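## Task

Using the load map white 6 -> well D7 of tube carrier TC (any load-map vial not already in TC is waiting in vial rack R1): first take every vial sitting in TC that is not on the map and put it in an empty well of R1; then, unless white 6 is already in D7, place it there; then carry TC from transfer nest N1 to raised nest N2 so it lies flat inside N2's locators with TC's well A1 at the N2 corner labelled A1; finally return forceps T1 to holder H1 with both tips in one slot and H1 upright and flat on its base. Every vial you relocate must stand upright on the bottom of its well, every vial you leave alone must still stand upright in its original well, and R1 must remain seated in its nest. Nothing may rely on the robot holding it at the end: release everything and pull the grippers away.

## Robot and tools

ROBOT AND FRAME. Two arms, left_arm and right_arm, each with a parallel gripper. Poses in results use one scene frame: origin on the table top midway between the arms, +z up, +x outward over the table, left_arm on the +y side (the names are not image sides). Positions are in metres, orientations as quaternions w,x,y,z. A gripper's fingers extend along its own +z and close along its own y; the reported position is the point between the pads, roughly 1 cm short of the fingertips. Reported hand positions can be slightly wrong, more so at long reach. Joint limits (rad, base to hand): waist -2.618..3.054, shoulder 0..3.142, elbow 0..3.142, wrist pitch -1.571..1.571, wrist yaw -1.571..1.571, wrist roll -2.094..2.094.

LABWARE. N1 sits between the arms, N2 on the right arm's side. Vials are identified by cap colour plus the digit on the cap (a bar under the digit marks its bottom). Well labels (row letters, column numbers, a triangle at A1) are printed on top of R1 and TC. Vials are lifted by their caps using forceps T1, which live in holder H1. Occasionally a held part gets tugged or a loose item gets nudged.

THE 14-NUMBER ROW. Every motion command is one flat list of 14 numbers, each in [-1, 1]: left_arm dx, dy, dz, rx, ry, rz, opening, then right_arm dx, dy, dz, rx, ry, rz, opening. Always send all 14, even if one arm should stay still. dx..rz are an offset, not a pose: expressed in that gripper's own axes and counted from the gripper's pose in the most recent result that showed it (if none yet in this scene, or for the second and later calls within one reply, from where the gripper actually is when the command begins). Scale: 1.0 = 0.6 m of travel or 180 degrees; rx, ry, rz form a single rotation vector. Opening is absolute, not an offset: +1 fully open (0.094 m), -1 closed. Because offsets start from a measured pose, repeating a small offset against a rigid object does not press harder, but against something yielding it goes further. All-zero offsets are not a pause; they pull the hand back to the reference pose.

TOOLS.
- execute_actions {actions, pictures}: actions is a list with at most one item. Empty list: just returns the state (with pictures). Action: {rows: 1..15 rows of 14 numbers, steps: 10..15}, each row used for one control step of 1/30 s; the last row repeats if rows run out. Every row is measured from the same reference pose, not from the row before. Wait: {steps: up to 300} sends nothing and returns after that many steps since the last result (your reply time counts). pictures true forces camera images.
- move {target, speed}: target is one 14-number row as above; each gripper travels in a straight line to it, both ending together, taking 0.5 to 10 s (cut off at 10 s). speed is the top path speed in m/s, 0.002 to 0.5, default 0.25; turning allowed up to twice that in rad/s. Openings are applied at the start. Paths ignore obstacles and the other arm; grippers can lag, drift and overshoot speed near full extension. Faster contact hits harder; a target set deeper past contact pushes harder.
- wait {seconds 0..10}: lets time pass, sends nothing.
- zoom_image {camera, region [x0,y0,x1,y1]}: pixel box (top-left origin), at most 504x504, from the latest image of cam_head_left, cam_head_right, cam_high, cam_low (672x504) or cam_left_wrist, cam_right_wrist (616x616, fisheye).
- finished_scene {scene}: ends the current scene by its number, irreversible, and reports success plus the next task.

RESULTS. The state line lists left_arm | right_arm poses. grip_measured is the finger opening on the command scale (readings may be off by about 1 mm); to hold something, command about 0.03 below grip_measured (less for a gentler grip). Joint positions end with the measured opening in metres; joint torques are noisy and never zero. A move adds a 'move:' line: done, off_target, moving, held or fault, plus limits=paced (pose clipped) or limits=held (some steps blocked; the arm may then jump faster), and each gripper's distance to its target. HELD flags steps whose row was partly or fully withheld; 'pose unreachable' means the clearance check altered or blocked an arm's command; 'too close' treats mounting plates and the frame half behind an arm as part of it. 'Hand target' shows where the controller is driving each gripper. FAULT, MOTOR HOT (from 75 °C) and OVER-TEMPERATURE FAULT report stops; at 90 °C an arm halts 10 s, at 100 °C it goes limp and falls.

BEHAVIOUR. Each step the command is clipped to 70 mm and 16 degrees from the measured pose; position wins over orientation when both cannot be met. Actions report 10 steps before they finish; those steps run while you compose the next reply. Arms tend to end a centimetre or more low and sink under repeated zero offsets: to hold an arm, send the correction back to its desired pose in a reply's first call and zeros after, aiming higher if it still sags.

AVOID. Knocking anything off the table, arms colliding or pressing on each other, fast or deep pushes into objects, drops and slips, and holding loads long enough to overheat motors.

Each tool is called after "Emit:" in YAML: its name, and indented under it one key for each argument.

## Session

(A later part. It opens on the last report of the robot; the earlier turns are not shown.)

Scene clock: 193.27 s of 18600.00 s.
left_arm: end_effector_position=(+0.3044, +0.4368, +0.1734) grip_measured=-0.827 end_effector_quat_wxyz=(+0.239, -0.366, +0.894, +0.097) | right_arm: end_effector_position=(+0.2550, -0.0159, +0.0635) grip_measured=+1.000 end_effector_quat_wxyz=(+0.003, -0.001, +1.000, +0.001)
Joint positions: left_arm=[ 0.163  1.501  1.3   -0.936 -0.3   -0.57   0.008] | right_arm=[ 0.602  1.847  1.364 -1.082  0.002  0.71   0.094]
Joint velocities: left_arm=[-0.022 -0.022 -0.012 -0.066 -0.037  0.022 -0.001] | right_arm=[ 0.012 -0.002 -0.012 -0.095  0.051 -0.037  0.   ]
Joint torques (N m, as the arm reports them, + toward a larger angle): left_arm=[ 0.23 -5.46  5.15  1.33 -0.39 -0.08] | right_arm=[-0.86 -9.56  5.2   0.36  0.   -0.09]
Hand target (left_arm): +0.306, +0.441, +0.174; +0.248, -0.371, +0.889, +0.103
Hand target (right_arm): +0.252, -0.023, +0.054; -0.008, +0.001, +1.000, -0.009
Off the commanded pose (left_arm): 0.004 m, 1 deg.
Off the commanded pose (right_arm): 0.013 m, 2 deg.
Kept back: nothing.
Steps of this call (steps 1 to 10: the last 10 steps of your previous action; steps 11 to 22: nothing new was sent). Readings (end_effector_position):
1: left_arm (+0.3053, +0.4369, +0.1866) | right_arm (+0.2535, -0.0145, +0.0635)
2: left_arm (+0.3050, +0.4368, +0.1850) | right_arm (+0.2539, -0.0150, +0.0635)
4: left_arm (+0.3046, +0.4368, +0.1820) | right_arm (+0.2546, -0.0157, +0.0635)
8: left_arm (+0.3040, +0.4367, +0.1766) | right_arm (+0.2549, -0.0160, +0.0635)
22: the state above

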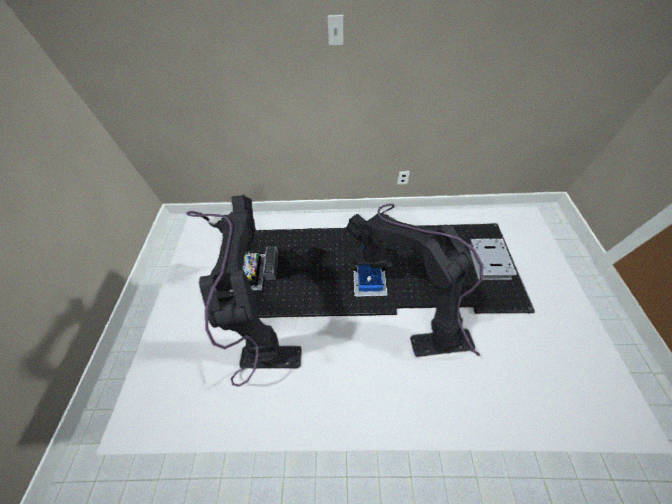

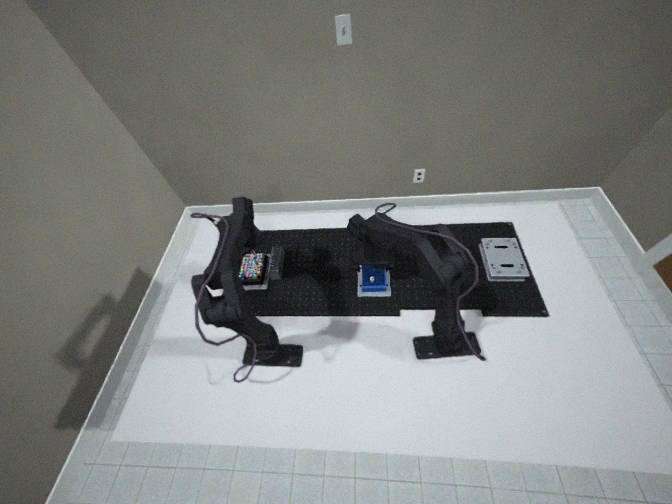

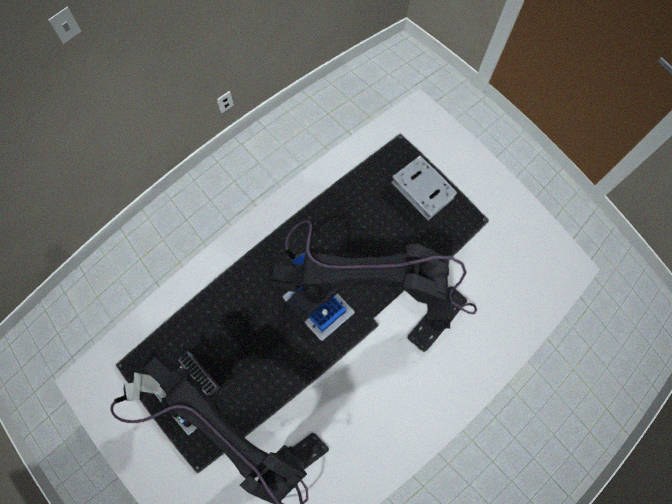

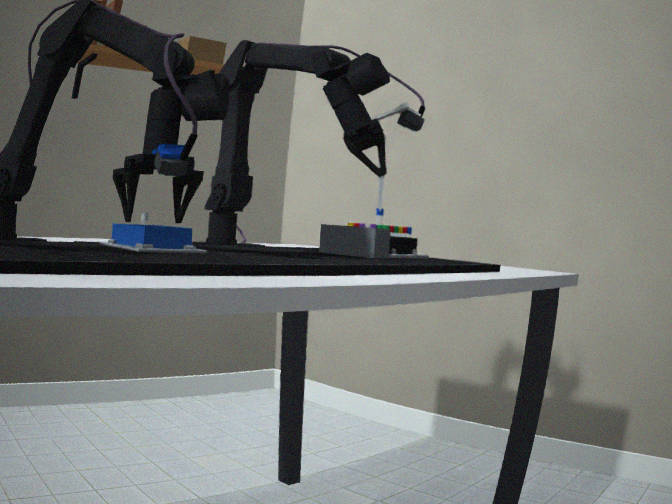

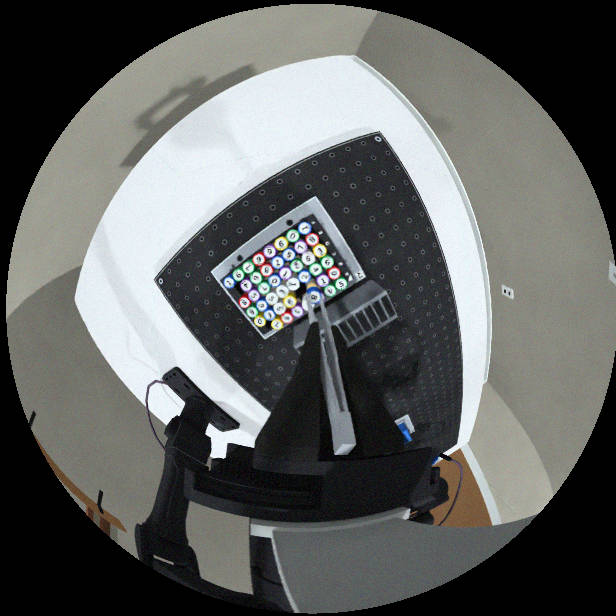

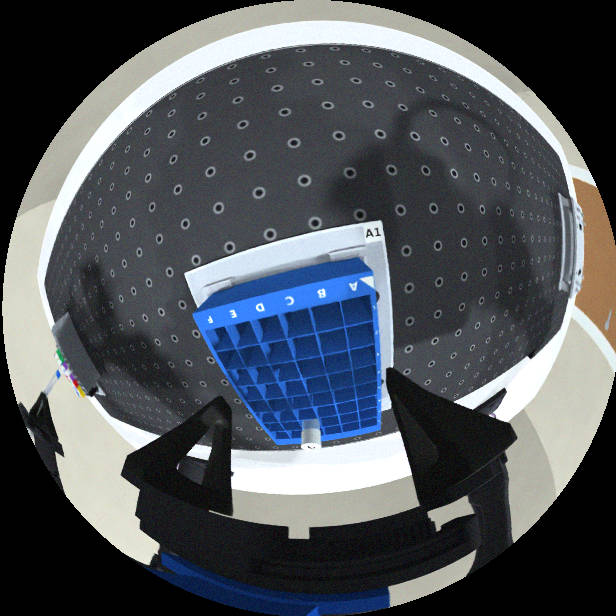

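Emit:
execute_actions:
  actions:
    - {"rows": [[-0.00283,0.0037,0.00617,-0.00325,-0.00481,-0.00256,-0.835,0.005,-0.0122,0.0175,0.006,0.007,0.0013,1],[-0.00233,0.0037,0.00704,-0.00325,-0.00481,-0.00256,-0.835,0.005,-0.0122,0.0185,0.006,0.007,0.0013,1],[-0.0029,0.00304,0.00783,-0.00274,-0.00561,-0.00285,-0.835,0.005,-0.0122,0.0197,0.006,0.007,0.0013,1],[-0.00368,0.00228,0.00859,-0.00215,-0.00653,-0.00319,-0.835,0.005,-0.0122,0.0212,0.006,0.007,0.0013,1],[-0.00438,0.0015,0.0095,-0.00155,-0.00745,-0.00353,-0.835,0.005,-0.0122,0.023,0.006,0.007,0.0013,1],[-0.00454,0.00099,0.01058,-0.00117,-0.00807,-0.00376,-0.835,0.005,-0.0122,0.025,0.006,0.007,0.0013,1],[-0.00371,0.00099,0.01203,-0.00117,-0.00807,-0.00376,-0.835,0.005,-0.0122,0.027,0.006,0.007,0.0013,1],[-0.00288,0.00099,0.01347,-0.00117,-0.00807,-0.00376,-0.835,0.005,-0.0122,0.029,0.006,0.007,0.0013,1],[-0.00205,0.00099,0.01492,-0.00117,-0.00807,-0.00376,-0.835,0.005,-0.0122,0.031,0.006,0.007,0.0013,1],[-0.00122,0.00099,0.01636,-0.00117,-0.00807,-0.00376,-0.835,0.005,-0.0122,0.033,0.006,0.007,0.0013,1],[-0.00039,0.00099,0.01781,-0.00117,-0.00807,-0.00376,-0.835,0.005,-0.0122,0.035,0.006,0.007,0.0013,1],[0.00044,0.00099,0.01925,-0.00117,-0.00807,-0.00376,-0.835,0.005,-0.0122,0.037,0.006,0.007,0.0013,1],[0.00127,0.00099,0.0207,-0.00117,-0.00807,-0.00376,-0.835,0.005,-0.0122,0.039,0.006,0.007,0.0013,1],[0.0021,0.00099,0.02214,-0.00117,-0.00807,-0.00376,-0.835,0.005,-0.0122,0.041,0.006,0.007,0.0013,1],[0.00293,0.00099,0.02359,-0.00117,-0.00807,-0.00376,-0.835,0.005,-0.0122,0.043,0.006,0.007,0.0013,1]], "steps": 15}

Emit:
execute_actions:
  actions:
    - {"rows": [[-0.00636,0.00084,0.00784,-0.00105,-0.00825,-0.00382,-0.835,0.0014,-0.0095,0.021,0.0057,0.0064,0.0013,1],[-0.00545,0.00084,0.00943,-0.00105,-0.00825,-0.00382,-0.835,0.0014,-0.0095,0.023,0.0057,0.0064,0.0013,1],[-0.00454,0.00084,0.01102,-0.00105,-0.00825,-0.00382,-0.835,0.0014,-0.0095,0.025,0.0057,0.0064,0.0013,1],[-0.00354,0.00084,0.01275,-0.00105,-0.00825,-0.00382,-0.835,0.0014,-0.0095,0.027,0.0057,0.0064,0.0013,1],[-0.00254,0.00084,0.01448,-0.00105,-0.00825,-0.00382,-0.835,0.0014,-0.0095,0.029,0.0057,0.0064,0.0013,1],[-0.00154,0.00084,0.01622,-0.00105,-0.00825,-0.00382,-0.835,0.0014,-0.0095,0.031,0.0057,0.0064,0.0013,1],[-0.00055,0.00084,0.01795,-0.00105,-0.00825,-0.00382,-0.835,0.0014,-0.0095,0.033,0.0057,0.0064,0.0013,1],[0.00045,0.00084,0.01969,-0.00105,-0.00825,-0.00382,-0.835,0.0014,-0.0095,0.0345,0.0057,0.0064,0.0013,1],[0.00145,0.00084,0.02142,-0.00105,-0.00825,-0.00382,-0.835,0.0014,-0.0095,0.036,0.0057,0.0064,0.0013,1],[0.00236,0.00084,0.02301,-0.00105,-0.00825,-0.00382,-0.835,0.0014,-0.0095,0.037,0.0057,0.0064,0.0013,1],[0.00366,0.00114,0.02445,-0.00128,-0.00789,-0.00369,-0.835,0.0014,-0.0095,0.038,0.0057,0.0064,0.0013,1],[0.00499,0.00151,0.02575,-0.00157,-0.00744,-0.00353,-0.835,0.0014,-0.0095,0.038,0.0057,0.0064,0.0013,1],[0.00628,0.00196,0.02677,-0.00191,-0.0069,-0.00333,-0.835,0.0014,-0.0095,0.038,0.0057,0.0064,0.0013,1],[0.00728,0.00233,0.02749,-0.0022,-0.00645,-0.00316,-0.835,0.0014,-0.0095,0.038,0.0057,0.0064,0.0013,1],[0.00808,0.00263,0.02807,-0.00243,-0.00609,-0.00303,-0.835,0.0014,-0.0095,0.038,0.0057,0.0064,0.0013,1]], "steps": 15}

Emit:
execute_actions:
  actions:
    - {"steps": 22}
  pictures: true

Emit:
zoom_image:
  camera: "cam_left_wrist"
  region: [270, 240, 350, 320]

Emit:
zoom_image:
  camera: "cam_low"
  region: [345, 170, 415, 240]

Scene clock: 198.00 s of 18600.00 s.
left_arm: end_effector_position=(+0.3054, +0.4369, +0.1727) grip_measured=-0.827 end_effector_quat_wxyz=(+0.241, -0.366, +0.893, +0.097) | right_arm: end_effector_position=(+0.2528, -0.0178, +0.0598) grip_measured=+1.000 end_effector_quat_wxyz=(-0.000, -0.001, +1.000, -0.001)
Joint positions: left_arm=[ 0.163  1.501  1.295 -0.927 -0.3   -0.57   0.008] | right_arm=[ 0.602  1.847  1.349 -1.075  0.002  0.709  0.094]
Joint velocities: left_arm=[ 0.002  0.007 -0.105  0.212  0.051  0.007 -0.001] | right_arm=[ 0.007 -0.007 -0.095 -0.022  0.051 -0.051  0.   ]
Joint torques (N m, as the arm reports them, + toward a larger angle): left_arm=[ 0.27 -5.27  4.85  1.26 -0.34 -0.06] | right_arm=[-0.84 -9.15  5.91  0.38 -0.01 -0.1 ]
Steps of this call (steps 1 to 90: nothing new was sent; then 1.57 s passed at rest; steps 91 to 95: the first 5 steps of this action). Readings (end_effector_position):
91: left_arm (+0.3045, +0.4368, +0.1734) | right_arm (+0.2549, -0.0160, +0.0630)
92: left_arm (+0.3046, +0.4368, +0.1735) | right_arm (+0.2546, -0.0163, +0.0624)
94: left_arm (+0.3051, +0.4369, +0.1732) | right_arm (+0.2534, -0.0173, +0.0607)
95: the state above

Scene clock: 198.50 s of 18600.00 s.
left_arm: end_effector_position=(+0.3065, +0.4391, +0.1604) grip_measured=-0.827 end_effector_quat_wxyz=(+0.245, -0.368, +0.891, +0.102) | right_arm: end_effector_position=(+0.2516, -0.0189, +0.0495) grip_measured=+1.000 end_effector_quat_wxyz=(+0.002, -0.001, +1.000, +0.000)
Joint positions: left_arm=[ 0.163  1.501  1.241 -0.866 -0.312 -0.57   0.008] | right_arm=[ 0.602  1.847  1.306 -1.027  0.002  0.709  0.094]
Joint velocities: left_arm=[ 0.002 -0.022 -0.085  0.198  0.007 -0.081  0.001] | right_arm=[ 0.012 -0.002 -0.085  0.051  0.037 -0.037  0.   ]
Joint torques (N m, as the arm reports them, + toward a larger angle): left_arm=[ 0.29 -5.14  4.9   1.31 -0.38 -0.05] | right_arm=[-0.86 -7.99  5.72  0.35  0.01 -0.09]
Off your previous action's commanded pose (left_arm): 0.006 m, 1 deg at its last step (step 10 of this call).
Off your previous action's commanded pose (right_arm): 0.015 m, 1 deg at its last step (step 10 of this call).
Steps of this call (steps 1 to 10: the last 10 steps of your previous action; steps 11 to 15: the first 5 steps of this action, its rows measured from where the robot was after step 10). Readings (end_effector_position):
10: left_arm (+0.3066, +0.4391, +0.1653) | right_arm (+0.2519, -0.0186, +0.0523)
11: left_arm (+0.3055, +0.4389, +0.1630) | right_arm (+0.2519, -0.0186, +0.0518)
12: left_arm (+0.3050, +0.4389, +0.1615) | right_arm (+0.2517, -0.0188, +0.0512)
14: left_arm (+0.3059, +0.4390, +0.1607) | right_arm (+0.2516, -0.0189, +0.0501)
15: the state above

Scene clock: 199.23 s of 18600.00 s.
left_arm: end_effector_position=(+0.3068, +0.4391, +0.1514) grip_measured=-0.827 end_effector_quat_wxyz=(+0.247, -0.368, +0.891, +0.101) | right_arm: end_effector_position=(+0.2521, -0.0184, +0.0382) grip_measured=+1.000 end_effector_quat_wxyz=(-0.001, -0.001, +1.000, -0.002)
Joint positions: left_arm=[ 0.163  1.501  1.204 -0.825 -0.312 -0.57   0.008] | right_arm=[ 0.602  1.868  1.287 -0.993  0.002  0.709  0.094]
Joint velocities: left_arm=[-0.012  0.002  0.002 -0.022  0.081 -0.051  0.   ] | right_arm=[-0.002 -0.002  0.007  0.007 -0.007  0.022  0.   ]
Joint torques (N m, as the arm reports them, + toward a larger angle): left_arm=[ 0.35 -5.01  4.71  1.42 -0.36 -0.05] | right_arm=[-0.8  -9.18  5.88  0.35  0.01 -0.09]
Hand target (left_arm): +0.308, +0.443, +0.148; +0.253, -0.372, +0.887, +0.107
Hand target (right_arm): +0.251, -0.024, +0.030; -0.009, +0.001, +1.000, -0.009
Off the commanded pose (left_arm): 0.006 m, 1 deg.
Off the commanded pose (right_arm): 0.010 m, 1 deg.
Kept back: nothing.
Steps of this call (steps 1 to 10: the last 10 steps of your previous action; steps 11 to 22: nothing new was sent). Readings (end_effector_position):
1: left_arm (+0.3069, +0.4391, +0.1599) | right_arm (+0.2514, -0.0190, +0.0486)
2: left_arm (+0.3070, +0.4392, +0.1590) | right_arm (+0.2515, -0.0189, +0.0475)
4: left_arm (+0.3069, +0.4391, +0.1567) | right_arm (+0.2515, -0.0190, +0.0444)
8: left_arm (+0.3066, +0.4391, +0.1529) | right_arm (+0.2508, -0.0195, +0.0391)
22: the state above

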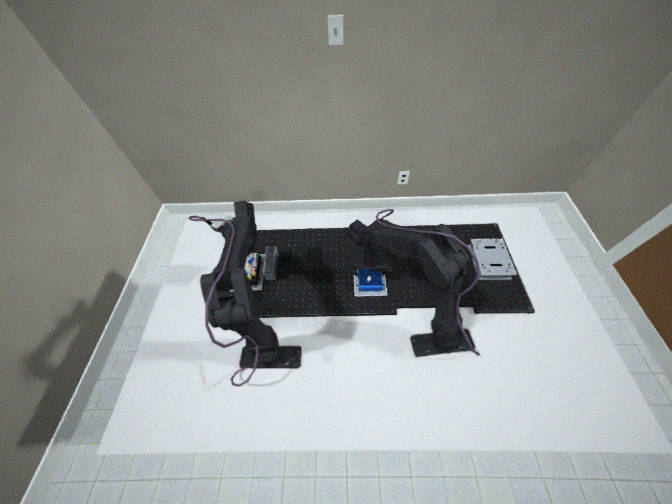

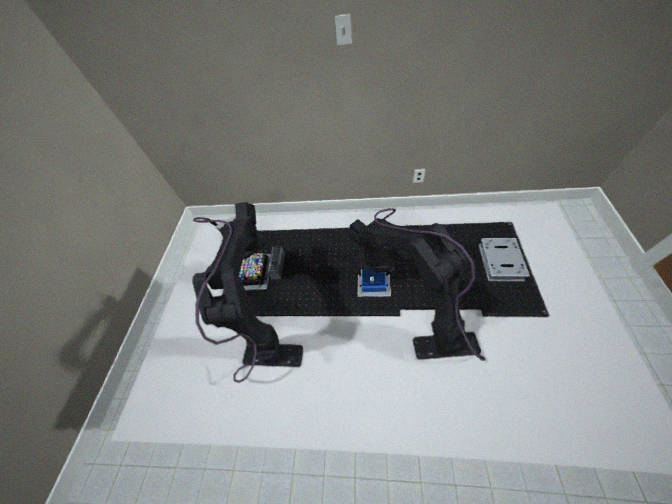

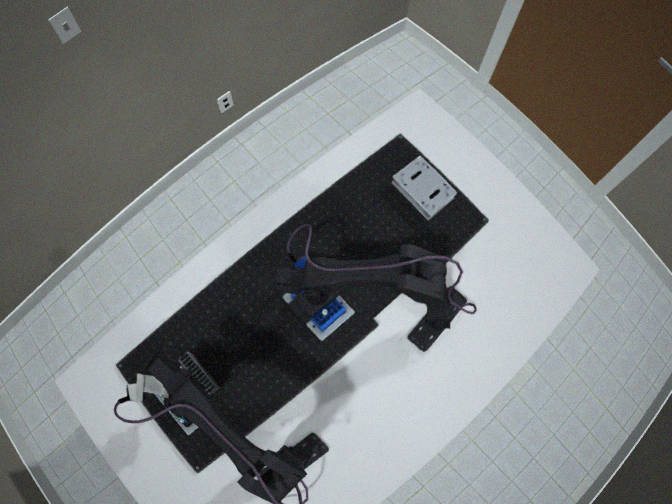

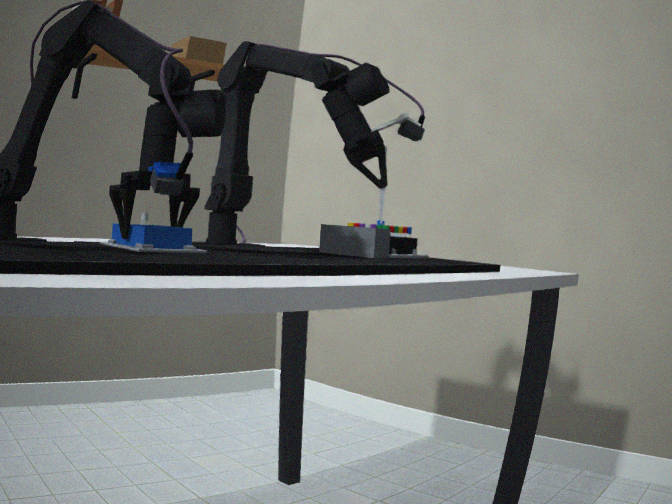

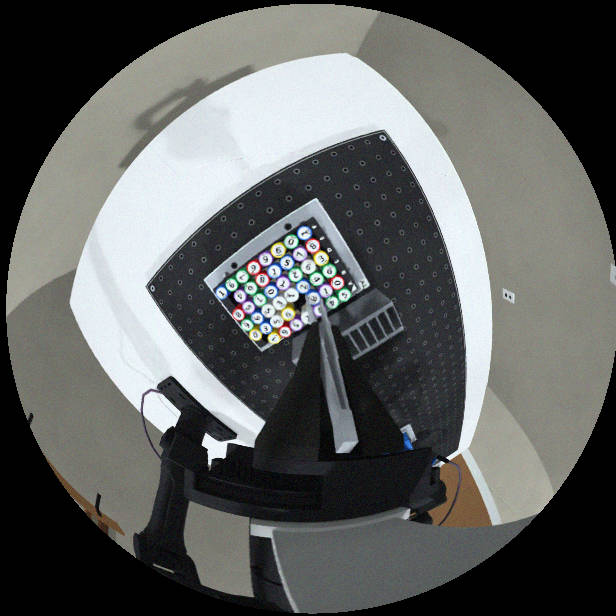

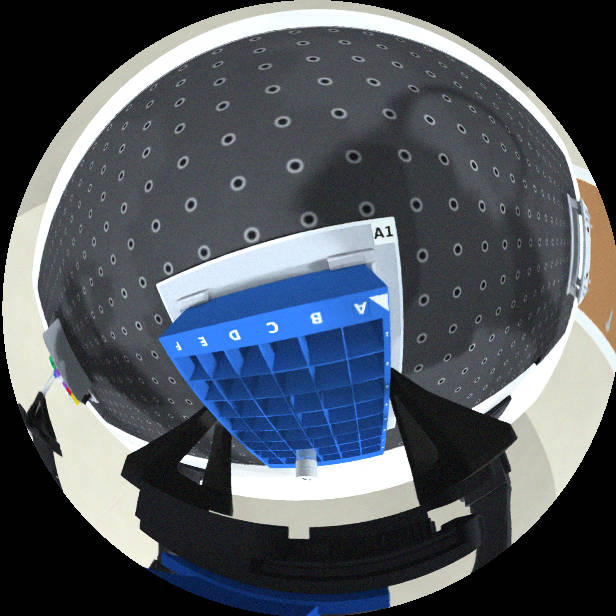

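Region (270, 240, 350, 320) of cam_left_wrist's 616x616 image, scaled by 6.300, with more detail than that image has.

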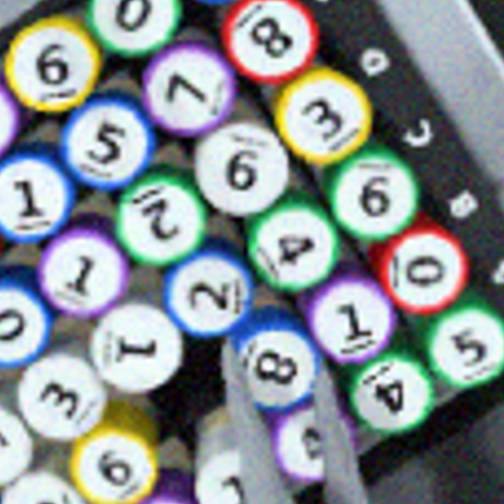

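Region (345, 170, 415, 240) of cam_low's 672x504 image, scaled by 7.200, with more detail than that image has.

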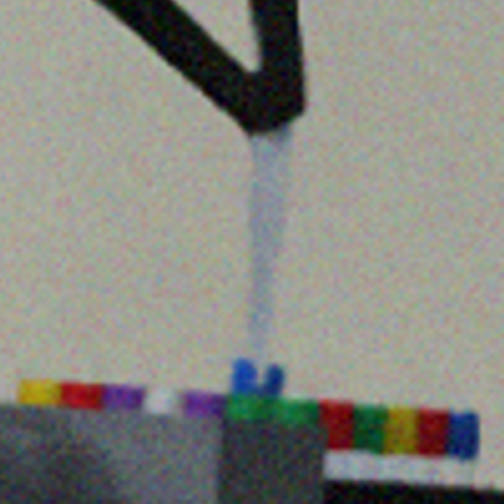

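Emit:
execute_actions:
  actions: []

Scene clock: 200.90 s of 18600.00 s.
left_arm: end_effector_position=(+0.3068, +0.4391, +0.1514) grip_measured=-0.827 end_effector_quat_wxyz=(+0.247, -0.368, +0.891, +0.101) | right_arm: end_effector_position=(+0.2521, -0.0184, +0.0382) grip_measured=+1.000 end_effector_quat_wxyz=(-0.000, -0.001, +1.000, -0.002)
Joint positions: left_arm=[ 0.163  1.501  1.204 -0.825 -0.312 -0.57   0.008] | right_arm=[ 0.602  1.868  1.287 -0.992  0.002  0.709  0.094]
Joint velocities: left_arm=[-0.017 -0.012 -0.007 -0.037 -0.022 -0.007  0.001] | right_arm=[ 0.007 -0.007 -0.002 -0.037  0.051  0.022  0.   ]
Joint torques (N m, as the arm reports them, + toward a larger angle): left_arm=[ 0.3  -4.91  4.72  1.42 -0.37 -0.04] | right_arm=[-0.82 -9.21  5.84  0.34  0.   -0.08]
Hand target (left_arm): +0.308, +0.443, +0.148; +0.253, -0.372, +0.887, +0.107
Hand target (right_arm): +0.251, -0.024, +0.030; -0.009, +0.001, +1.000, -0.009
Off the commanded pose (left_arm): 0.006 m, 1 deg.
Off the commanded pose (right_arm): 0.011 m, 1 deg.
Kept back: nothing.
Steps of this call (steps 1 to 50: nothing new was sent). Readings (end_effector_position):
1: left_arm (+0.3068, +0.4391, +0.1514) | right_arm (+0.2521, -0.0184, +0.0382)
2: left_arm (+0.3068, +0.4391, +0.1514) | right_arm (+0.2521, -0.0184, +0.0382)
4: left_arm (+0.3068, +0.4391, +0.1514) | right_arm (+0.2521, -0.0184, +0.0382)
8: left_arm (+0.3068, +0.4391, +0.1514) | right_arm (+0.2521, -0.0184, +0.0382)
50: the state above

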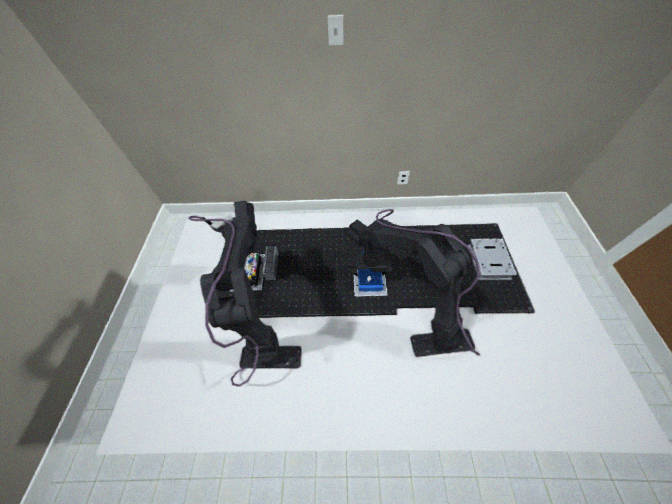

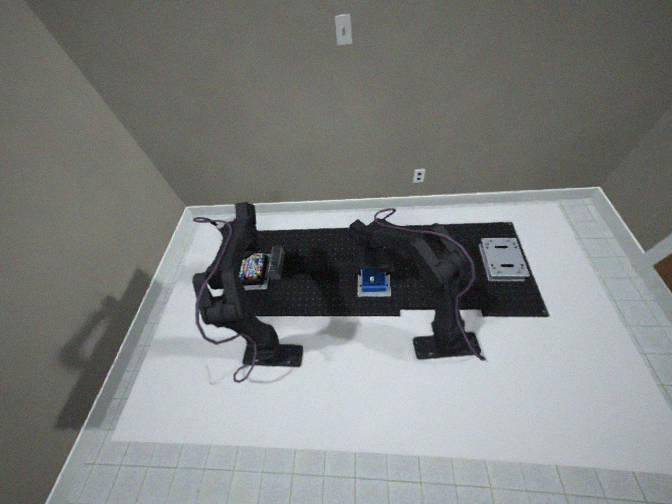

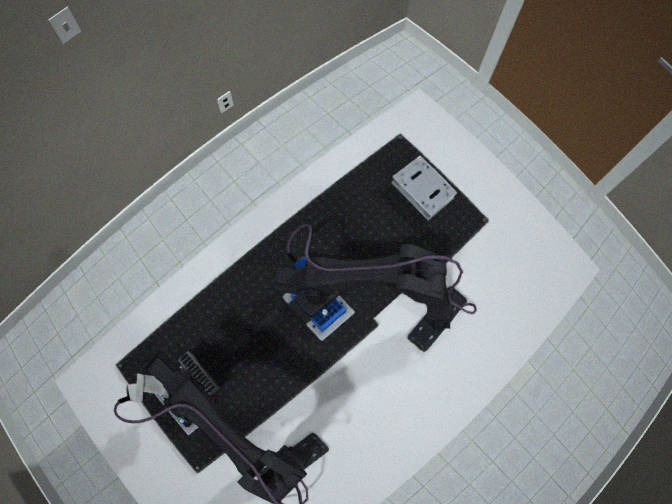

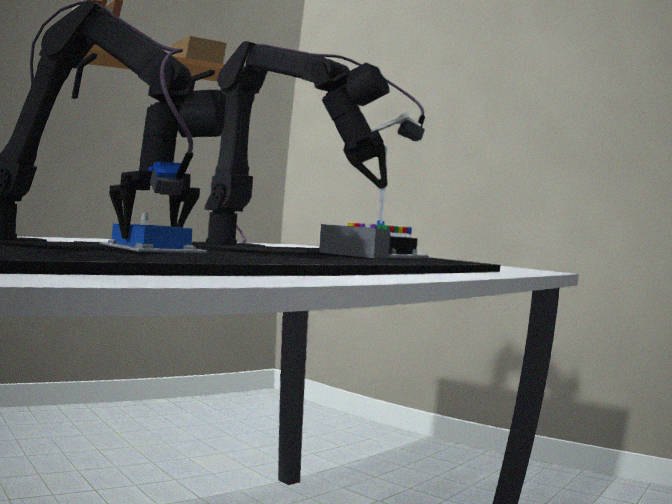

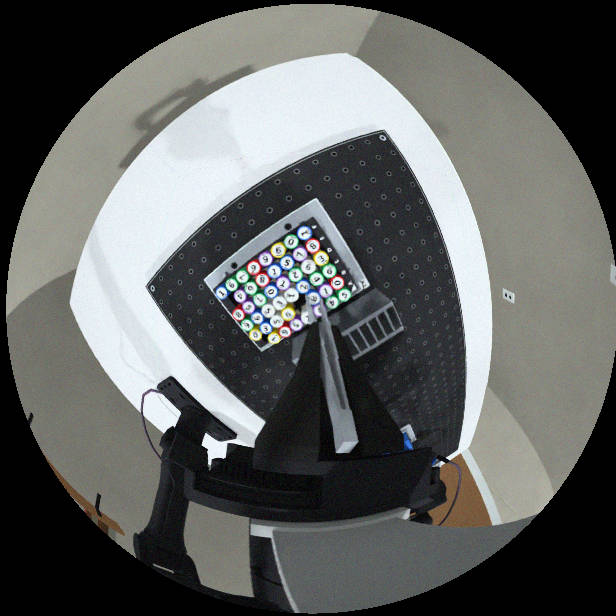

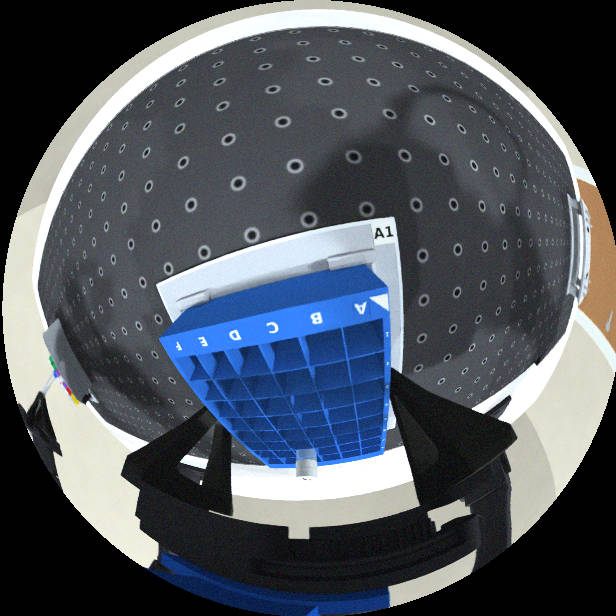

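Emit:
execute_actions:
  actions:
    - {"rows": [[-0.003,0.0,0.004,0.0,-0.003,-0.002,-0.835,0,0,0,0,0,0,0.96],[0.0,-0.002,0.0045,0.002,0.0,-0.001,-0.835,0,0,0,0,0,0,0.93],[0.003,-0.004,0.005,0.004,0.003,0.0,-0.835,0,0,0,0,0,0,0.90],[0.005,-0.0055,0.0052,0.0055,0.0045,0.0002,-0.835,0,0,0,0,0,0,0.88],[0.00635,-0.0067,0.0053,0.0067,0.0053,0.0003,-0.835,0,0,0,0,0,0,0.86],[0.00635,-0.0067,0.0053,0.0067,0.0053,0.0003,-0.835,0,0,0,0,0,0,0.85],[0.00635,-0.0067,0.0053,0.0067,0.0053,0.0003,-0.835,0,0,0,0,0,0,0.84],[0.0077,-0.0062,0.0062,0.0063,0.0059,0.0005,-0.835,0,0,0,0,0,0,0.83],[0.009,-0.0057,0.007,0.0059,0.0065,0.0008,-0.835,0,0,0,0,0,0,0.82],[0.0103,-0.0051,0.0079,0.0056,0.0072,0.001,-0.835,0,0,0,0,0,0,0.81],[0.0116,-0.0046,0.0087,0.0052,0.0078,0.0013,-0.835,0,0,0,0,0,0,0.80],[0.01295,-0.0041,0.0096,0.0048,0.0084,0.0015,-0.835,0,0,0,0,0,0,0.79]], "steps": 15}

Emit:
execute_actions:
  actions:
    - {"steps": 20}
  pictures: true

Scene clock: 202.87 s of 18600.00 s.
left_arm: end_effector_position=(+0.3071, +0.4381, +0.1511) grip_measured=-0.827 end_effector_quat_wxyz=(+0.246, -0.367, +0.892, +0.098) | right_arm: end_effector_position=(+0.2521, -0.0184, +0.0382) grip_measured=+0.871 end_effector_quat_wxyz=(-0.000, -0.001, +1.000, -0.002)
Joint positions: left_arm=[ 0.163  1.501  1.204 -0.825 -0.305 -0.57   0.008] | right_arm=[ 0.602  1.868  1.287 -0.992  0.002  0.709  0.088]
Joint velocities: left_arm=[ 0.007 -0.002 -0.007 -0.037  0.022  0.007  0.   ] | right_arm=[-0.012 -0.007 -0.002 -0.007 -0.037 -0.007 -0.017]
Joint torques (N m, as the arm reports them, + toward a larger angle): left_arm=[ 0.15 -4.86  5.27  1.24 -0.01  0.01] | right_arm=[  0.08 -10.56   6.98   0.28   0.01  -0.04]
Steps of this call (steps 1 to 54: nothing new was sent; steps 55 to 59: the first 5 steps of this action). Readings (end_effector_position):
55: left_arm (+0.3068, +0.4391, +0.1514) | right_arm (+0.2521, -0.0184, +0.0382)
56: left_arm (+0.3068, +0.4390, +0.1514) | right_arm (+0.2521, -0.0184, +0.0382)
58: left_arm (+0.3070, +0.4384, +0.1512) | right_arm (+0.2521, -0.0184, +0.0382)
59: the state above

Scene clock: 203.53 s of 18600.00 s.
left_arm: end_effector_position=(+0.3072, +0.4377, +0.1510) grip_measured=-0.827 end_effector_quat_wxyz=(+0.246, -0.367, +0.892, +0.097) | right_arm: end_effector_position=(+0.2521, -0.0184, +0.0382) grip_measured=+0.807 end_effector_quat_wxyz=(-0.000, -0.001, +1.000, -0.002)
Joint positions: left_arm=[ 0.163  1.501  1.204 -0.825 -0.303 -0.57   0.008] | right_arm=[ 0.602  1.868  1.287 -0.992  0.002  0.709  0.085]
Joint velocities: left_arm=[-0.012 -0.002 -0.017  0.037 -0.051 -0.022 -0.001] | right_arm=[ 0.002 -0.007 -0.012 -0.007 -0.007 -0.007  0.   ]
Joint torques (N m, as the arm reports them, + toward a larger angle): left_arm=[ 0.19 -4.84  4.46  1.23  0.07  0.  ] | right_arm=[  0.04 -10.54   6.98   0.29  -0.01  -0.02]
Hand target (left_arm): +0.306, +0.435, +0.143; +0.238, -0.365, +0.896, +0.090
Hand target (right_arm): +0.252, -0.018, +0.038; -0.000, -0.001, +1.000, -0.002
Off the commanded pose (left_arm): 0.009 m, 1 deg.
Off the commanded pose (right_arm): 0.000 m, 0 deg.
Kept back: nothing.
Steps of this call (steps 1 to 10: the last 10 steps of your previous action; steps 11 to 20: nothing new was sent). Readings (end_effector_position):
1: left_arm (+0.3072, +0.4379, +0.1510) | right_arm (+0.2521, -0.0184, +0.0382)
2: left_arm (+0.3072, +0.4377, +0.1510) | right_arm (+0.2521, -0.0184, +0.0382)
4: left_arm (+0.3072, +0.4377, +0.1510) | right_arm (+0.2521, -0.0184, +0.0382)
8: left_arm (+0.3072, +0.4377, +0.1510) | right_arm (+0.2521, -0.0184, +0.0382)
20: the state above

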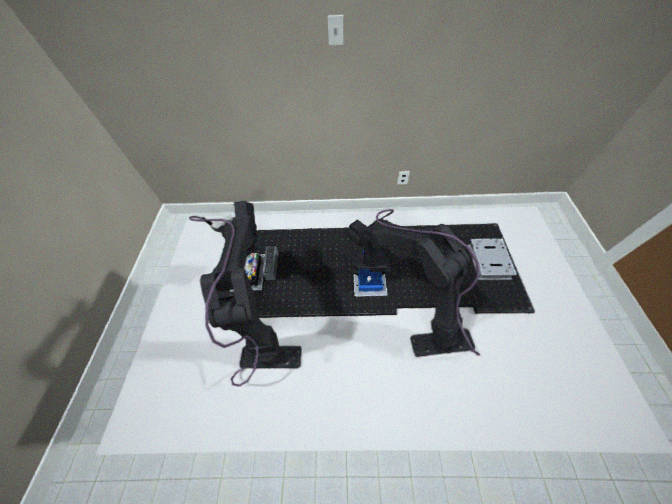

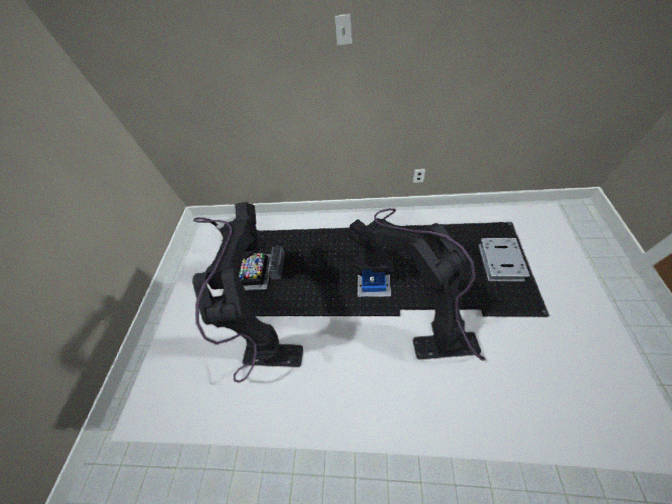

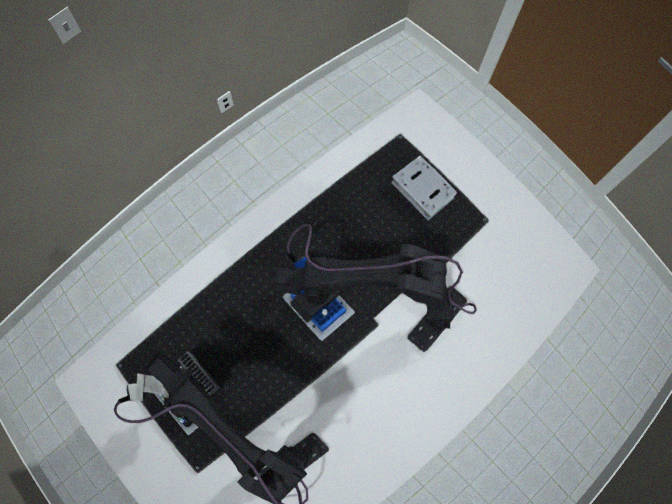

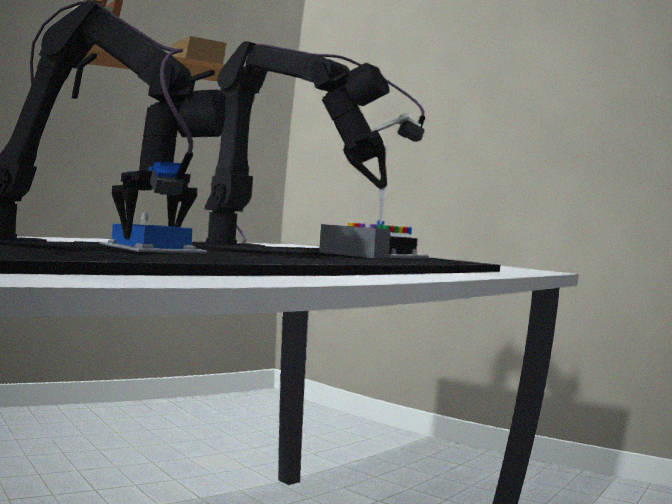

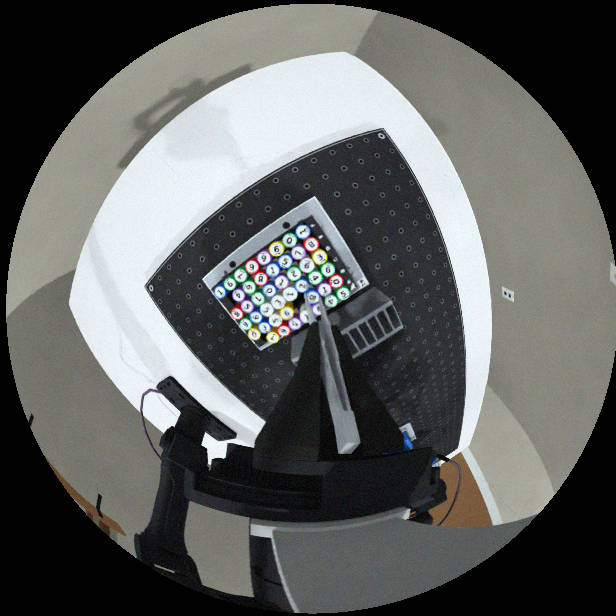

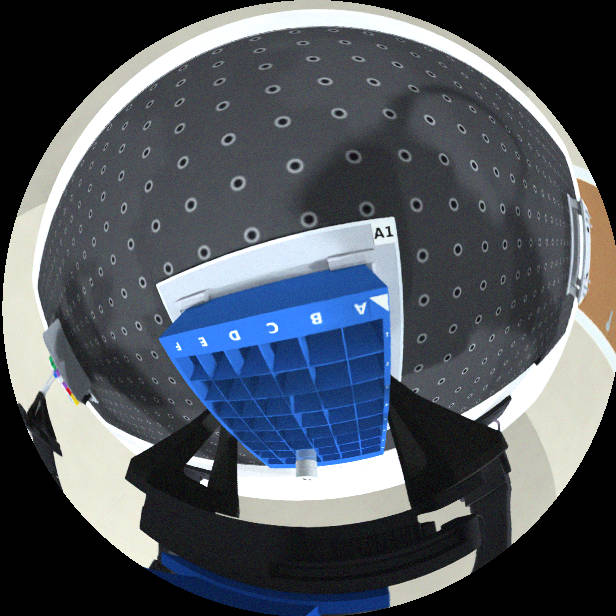

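Emit:
zoom_image:
  camera: "cam_left_wrist"
  region: [275, 260, 355, 340]

Emit:
zoom_image:
  camera: "cam_low"
  region: [345, 180, 415, 240]

Region (275, 260, 355, 340) of cam_left_wrist's 616x616 image, scaled by 6.300, with more detail than that image has.

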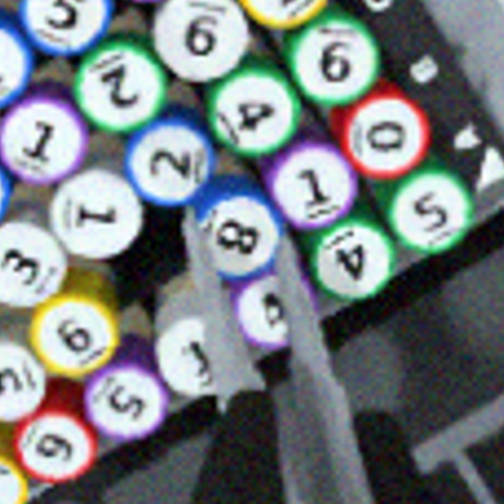

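Region (345, 180, 415, 240) of cam_low's 672x504 image, scaled by 7.200, with more detail than that image has; it fills the top 432 rows of this view, and the rest is white.

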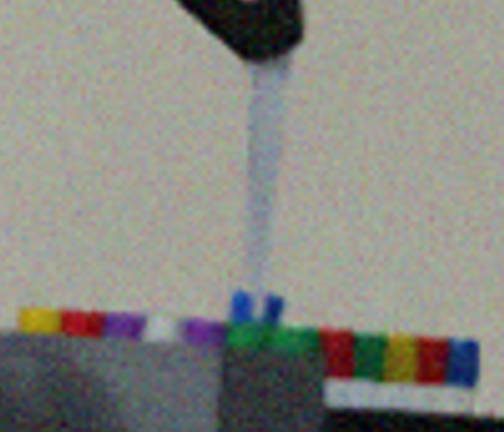

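Emit:
execute_actions:
  actions:
    - {"rows": [[0.008,-0.0028,0.007,0.003,0.005,0.0008,-0.835,0,0,0,0,0,0,0.785],[0.0047,-0.0036,0.0047,0.0037,0.0031,0.0002,-0.835,0,0,0,0,0,0,0.78],[0.0062,-0.0027,0.0047,0.003,0.0043,0.0006,-0.835,-0.002,0.002,-0.004,-0.0017,-0.002,0,0.777],[0.0077,-0.0017,0.0047,0.0022,0.0054,0.001,-0.835,-0.004,0.0037,-0.008,-0.0033,-0.004,0,0.777],[0.0092,-0.0008,0.0047,0.0015,0.0066,0.0014,-0.835,-0.0064,0.0055,-0.0126,-0.005,-0.0058,0,0.777],[0.0107,0.0002,0.0047,0.0008,0.0078,0.0019,-0.835,-0.0086,0.0074,-0.017,-0.0066,-0.0078,0,0.777],[0.0122,0.0011,0.0047,0.0,0.0089,0.0023,-0.835,-0.0107,0.0092,-0.021,-0.0083,-0.0097,0,0.777],[0.0134,0.0019,0.0047,-0.0006,0.0098,0.0026,-0.835,-0.0107,0.0092,-0.023,-0.0083,-0.0097,0,0.777],[0.0145,0.0026,0.0047,-0.0011,0.0107,0.0029,-0.835,-0.0107,0.0092,-0.025,-0.0083,-0.0097,0,0.777],[0.0156,0.0033,0.0047,-0.0017,0.0116,0.0032,-0.835,-0.0107,0.0092,-0.027,-0.0083,-0.0097,0,0.777],[0.0167,0.004,0.0047,-0.0022,0.0124,0.0035,-0.835,-0.0107,0.0092,-0.029,-0.0083,-0.0097,0,0.777],[0.0167,0.004,0.0047,-0.0022,0.0124,0.0035,-0.835,-0.0107,0.0092,-0.031,-0.0083,-0.0097,0,0.777],[0.0167,0.004,0.0047,-0.0022,0.0124,0.0035,-0.835,-0.0107,0.0092,-0.033,-0.0083,-0.0097,0,0.777],[0.0167,0.004,0.0047,-0.0022,0.0124,0.0035,-0.835,-0.0107,0.0092,-0.035,-0.0083,-0.0097,0,0.777],[0.0167,0.004,0.0047,-0.0022,0.0124,0.0035,-0.835,-0.0107,0.0092,-0.037,-0.0083,-0.0097,0,0.777]], "steps": 15}

Emit:
execute_actions:
  actions:
    - {"steps": 20}
  pictures: true

Scene clock: 207.37 s of 18600.00 s.
left_arm: end_effector_position=(+0.3070, +0.4377, +0.1509) grip_measured=-0.827 end_effector_quat_wxyz=(+0.246, -0.367, +0.892, +0.097) | right_arm: end_effector_position=(+0.2521, -0.0184, +0.0382) grip_measured=+0.804 end_effector_quat_wxyz=(-0.000, -0.001, +1.000, -0.002)
Joint positions: left_arm=[ 0.163  1.501  1.204 -0.826 -0.303 -0.57   0.008] | right_arm=[ 0.602  1.868  1.287 -0.992  0.002  0.709  0.085]
Joint velocities: left_arm=[ 0.007 -0.002 -0.017 -0.11   0.066 -0.081  0.   ] | right_arm=[-0.002 -0.012  0.002  0.007  0.007  0.051  0.001]
Joint torques (N m, as the arm reports them, + toward a larger angle): left_arm=[ 0.07 -4.98  5.32  1.12  0.03  0.  ] | right_arm=[  0.03 -11.7    7.92   0.26   0.    -0.03]
Steps of this call (steps 1 to 90: nothing new was sent; then 0.67 s passed at rest; steps 91 to 95: the first 5 steps of this action). Readings (end_effector_position):
91: left_arm (+0.3072, +0.4377, +0.1510) | right_arm (+0.2521, -0.0184, +0.0382)
92: left_arm (+0.3072, +0.4377, +0.1510) | right_arm (+0.2521, -0.0184, +0.0382)
94: left_arm (+0.3071, +0.4377, +0.1509) | right_arm (+0.2521, -0.0184, +0.0382)
95: the state above

Scene clock: 208.03 s of 18600.00 s.
left_arm: end_effector_position=(+0.3053, +0.4362, +0.1496) grip_measured=-0.827 end_effector_quat_wxyz=(+0.241, -0.366, +0.894, +0.095) | right_arm: end_effector_position=(+0.2527, -0.0179, +0.0430) grip_measured=+0.804 end_effector_quat_wxyz=(-0.002, -0.001, +1.000, -0.003)
Joint positions: left_arm=[ 0.163  1.501  1.204 -0.836 -0.296 -0.57   0.008] | right_arm=[ 0.602  1.868  1.307 -1.016  0.002  0.709  0.085]
Joint velocities: left_arm=[-0.007 -0.007 -0.002 -0.022  0.007 -0.051 -0.001] | right_arm=[-0.012 -0.002  0.002 -0.051  0.066 -0.022 -0.001]
Joint torques (N m, as the arm reports them, + toward a larger angle): left_arm=[ 0.11 -4.95  5.32  0.99 -0.07 -0.02] | right_arm=[  0.05 -13.41   8.88   0.17  -0.01  -0.03]
Hand target (left_arm): +0.300, +0.434, +0.143; +0.227, -0.365, +0.898, +0.094
Hand target (right_arm): +0.258, -0.013, +0.060; +0.015, -0.001, +1.000, +0.012
Off the commanded pose (left_arm): 0.008 m, 2 deg.
Off the commanded pose (right_arm): 0.019 m, 3 deg.
Kept back: nothing.
Steps of this call (steps 1 to 10: the last 10 steps of your previous action; steps 11 to 20: nothing new was sent). Readings (end_effector_position):
1: left_arm (+0.3068, +0.4376, +0.1508) | right_arm (+0.2521, -0.0184, +0.0382)
2: left_arm (+0.3066, +0.4375, +0.1506) | right_arm (+0.2521, -0.0184, +0.0382)
4: left_arm (+0.3061, +0.4371, +0.1503) | right_arm (+0.2521, -0.0184, +0.0382)
8: left_arm (+0.3055, +0.4363, +0.1497) | right_arm (+0.2522, -0.0183, +0.0396)
20: the state above

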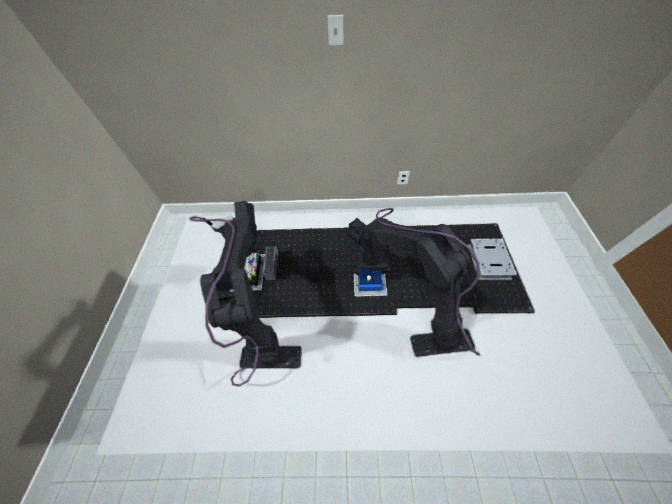

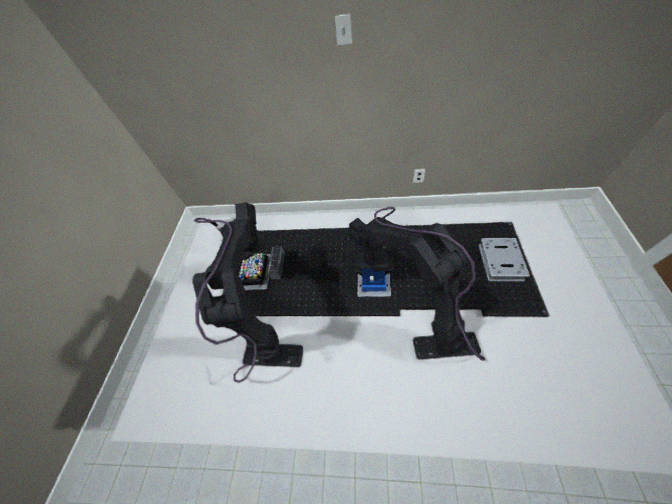

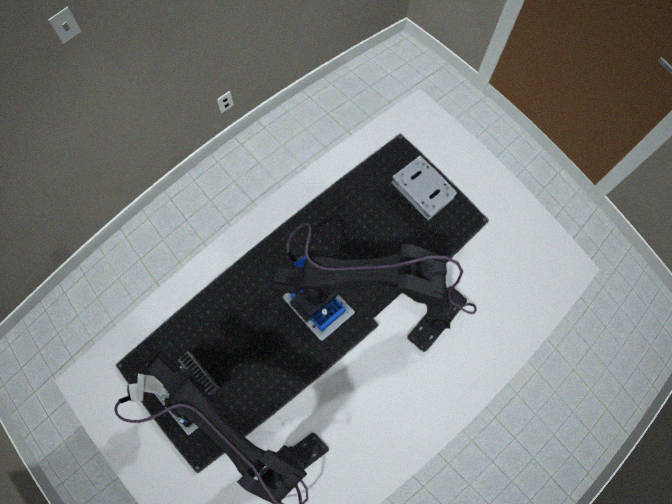

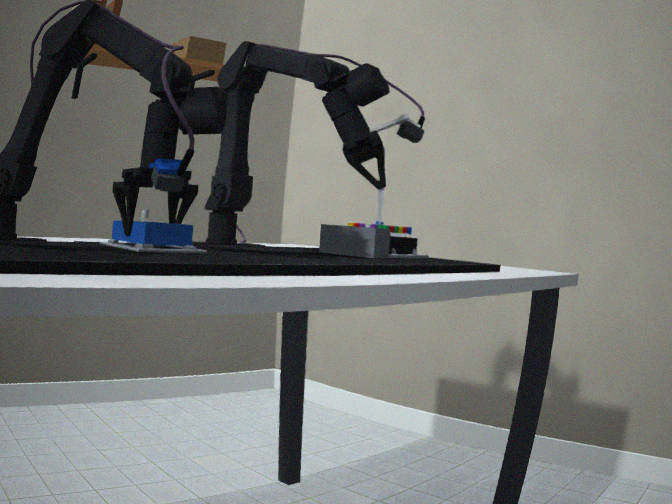

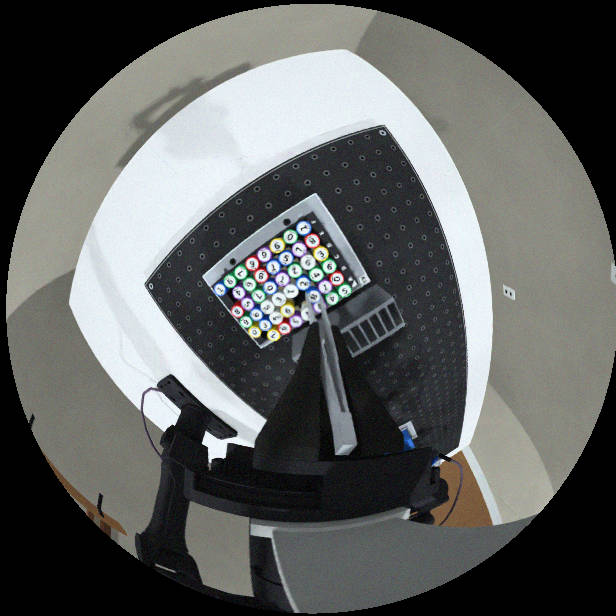

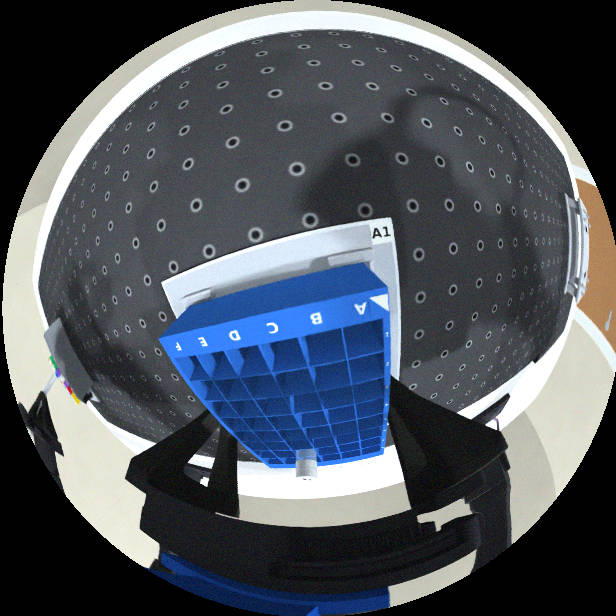

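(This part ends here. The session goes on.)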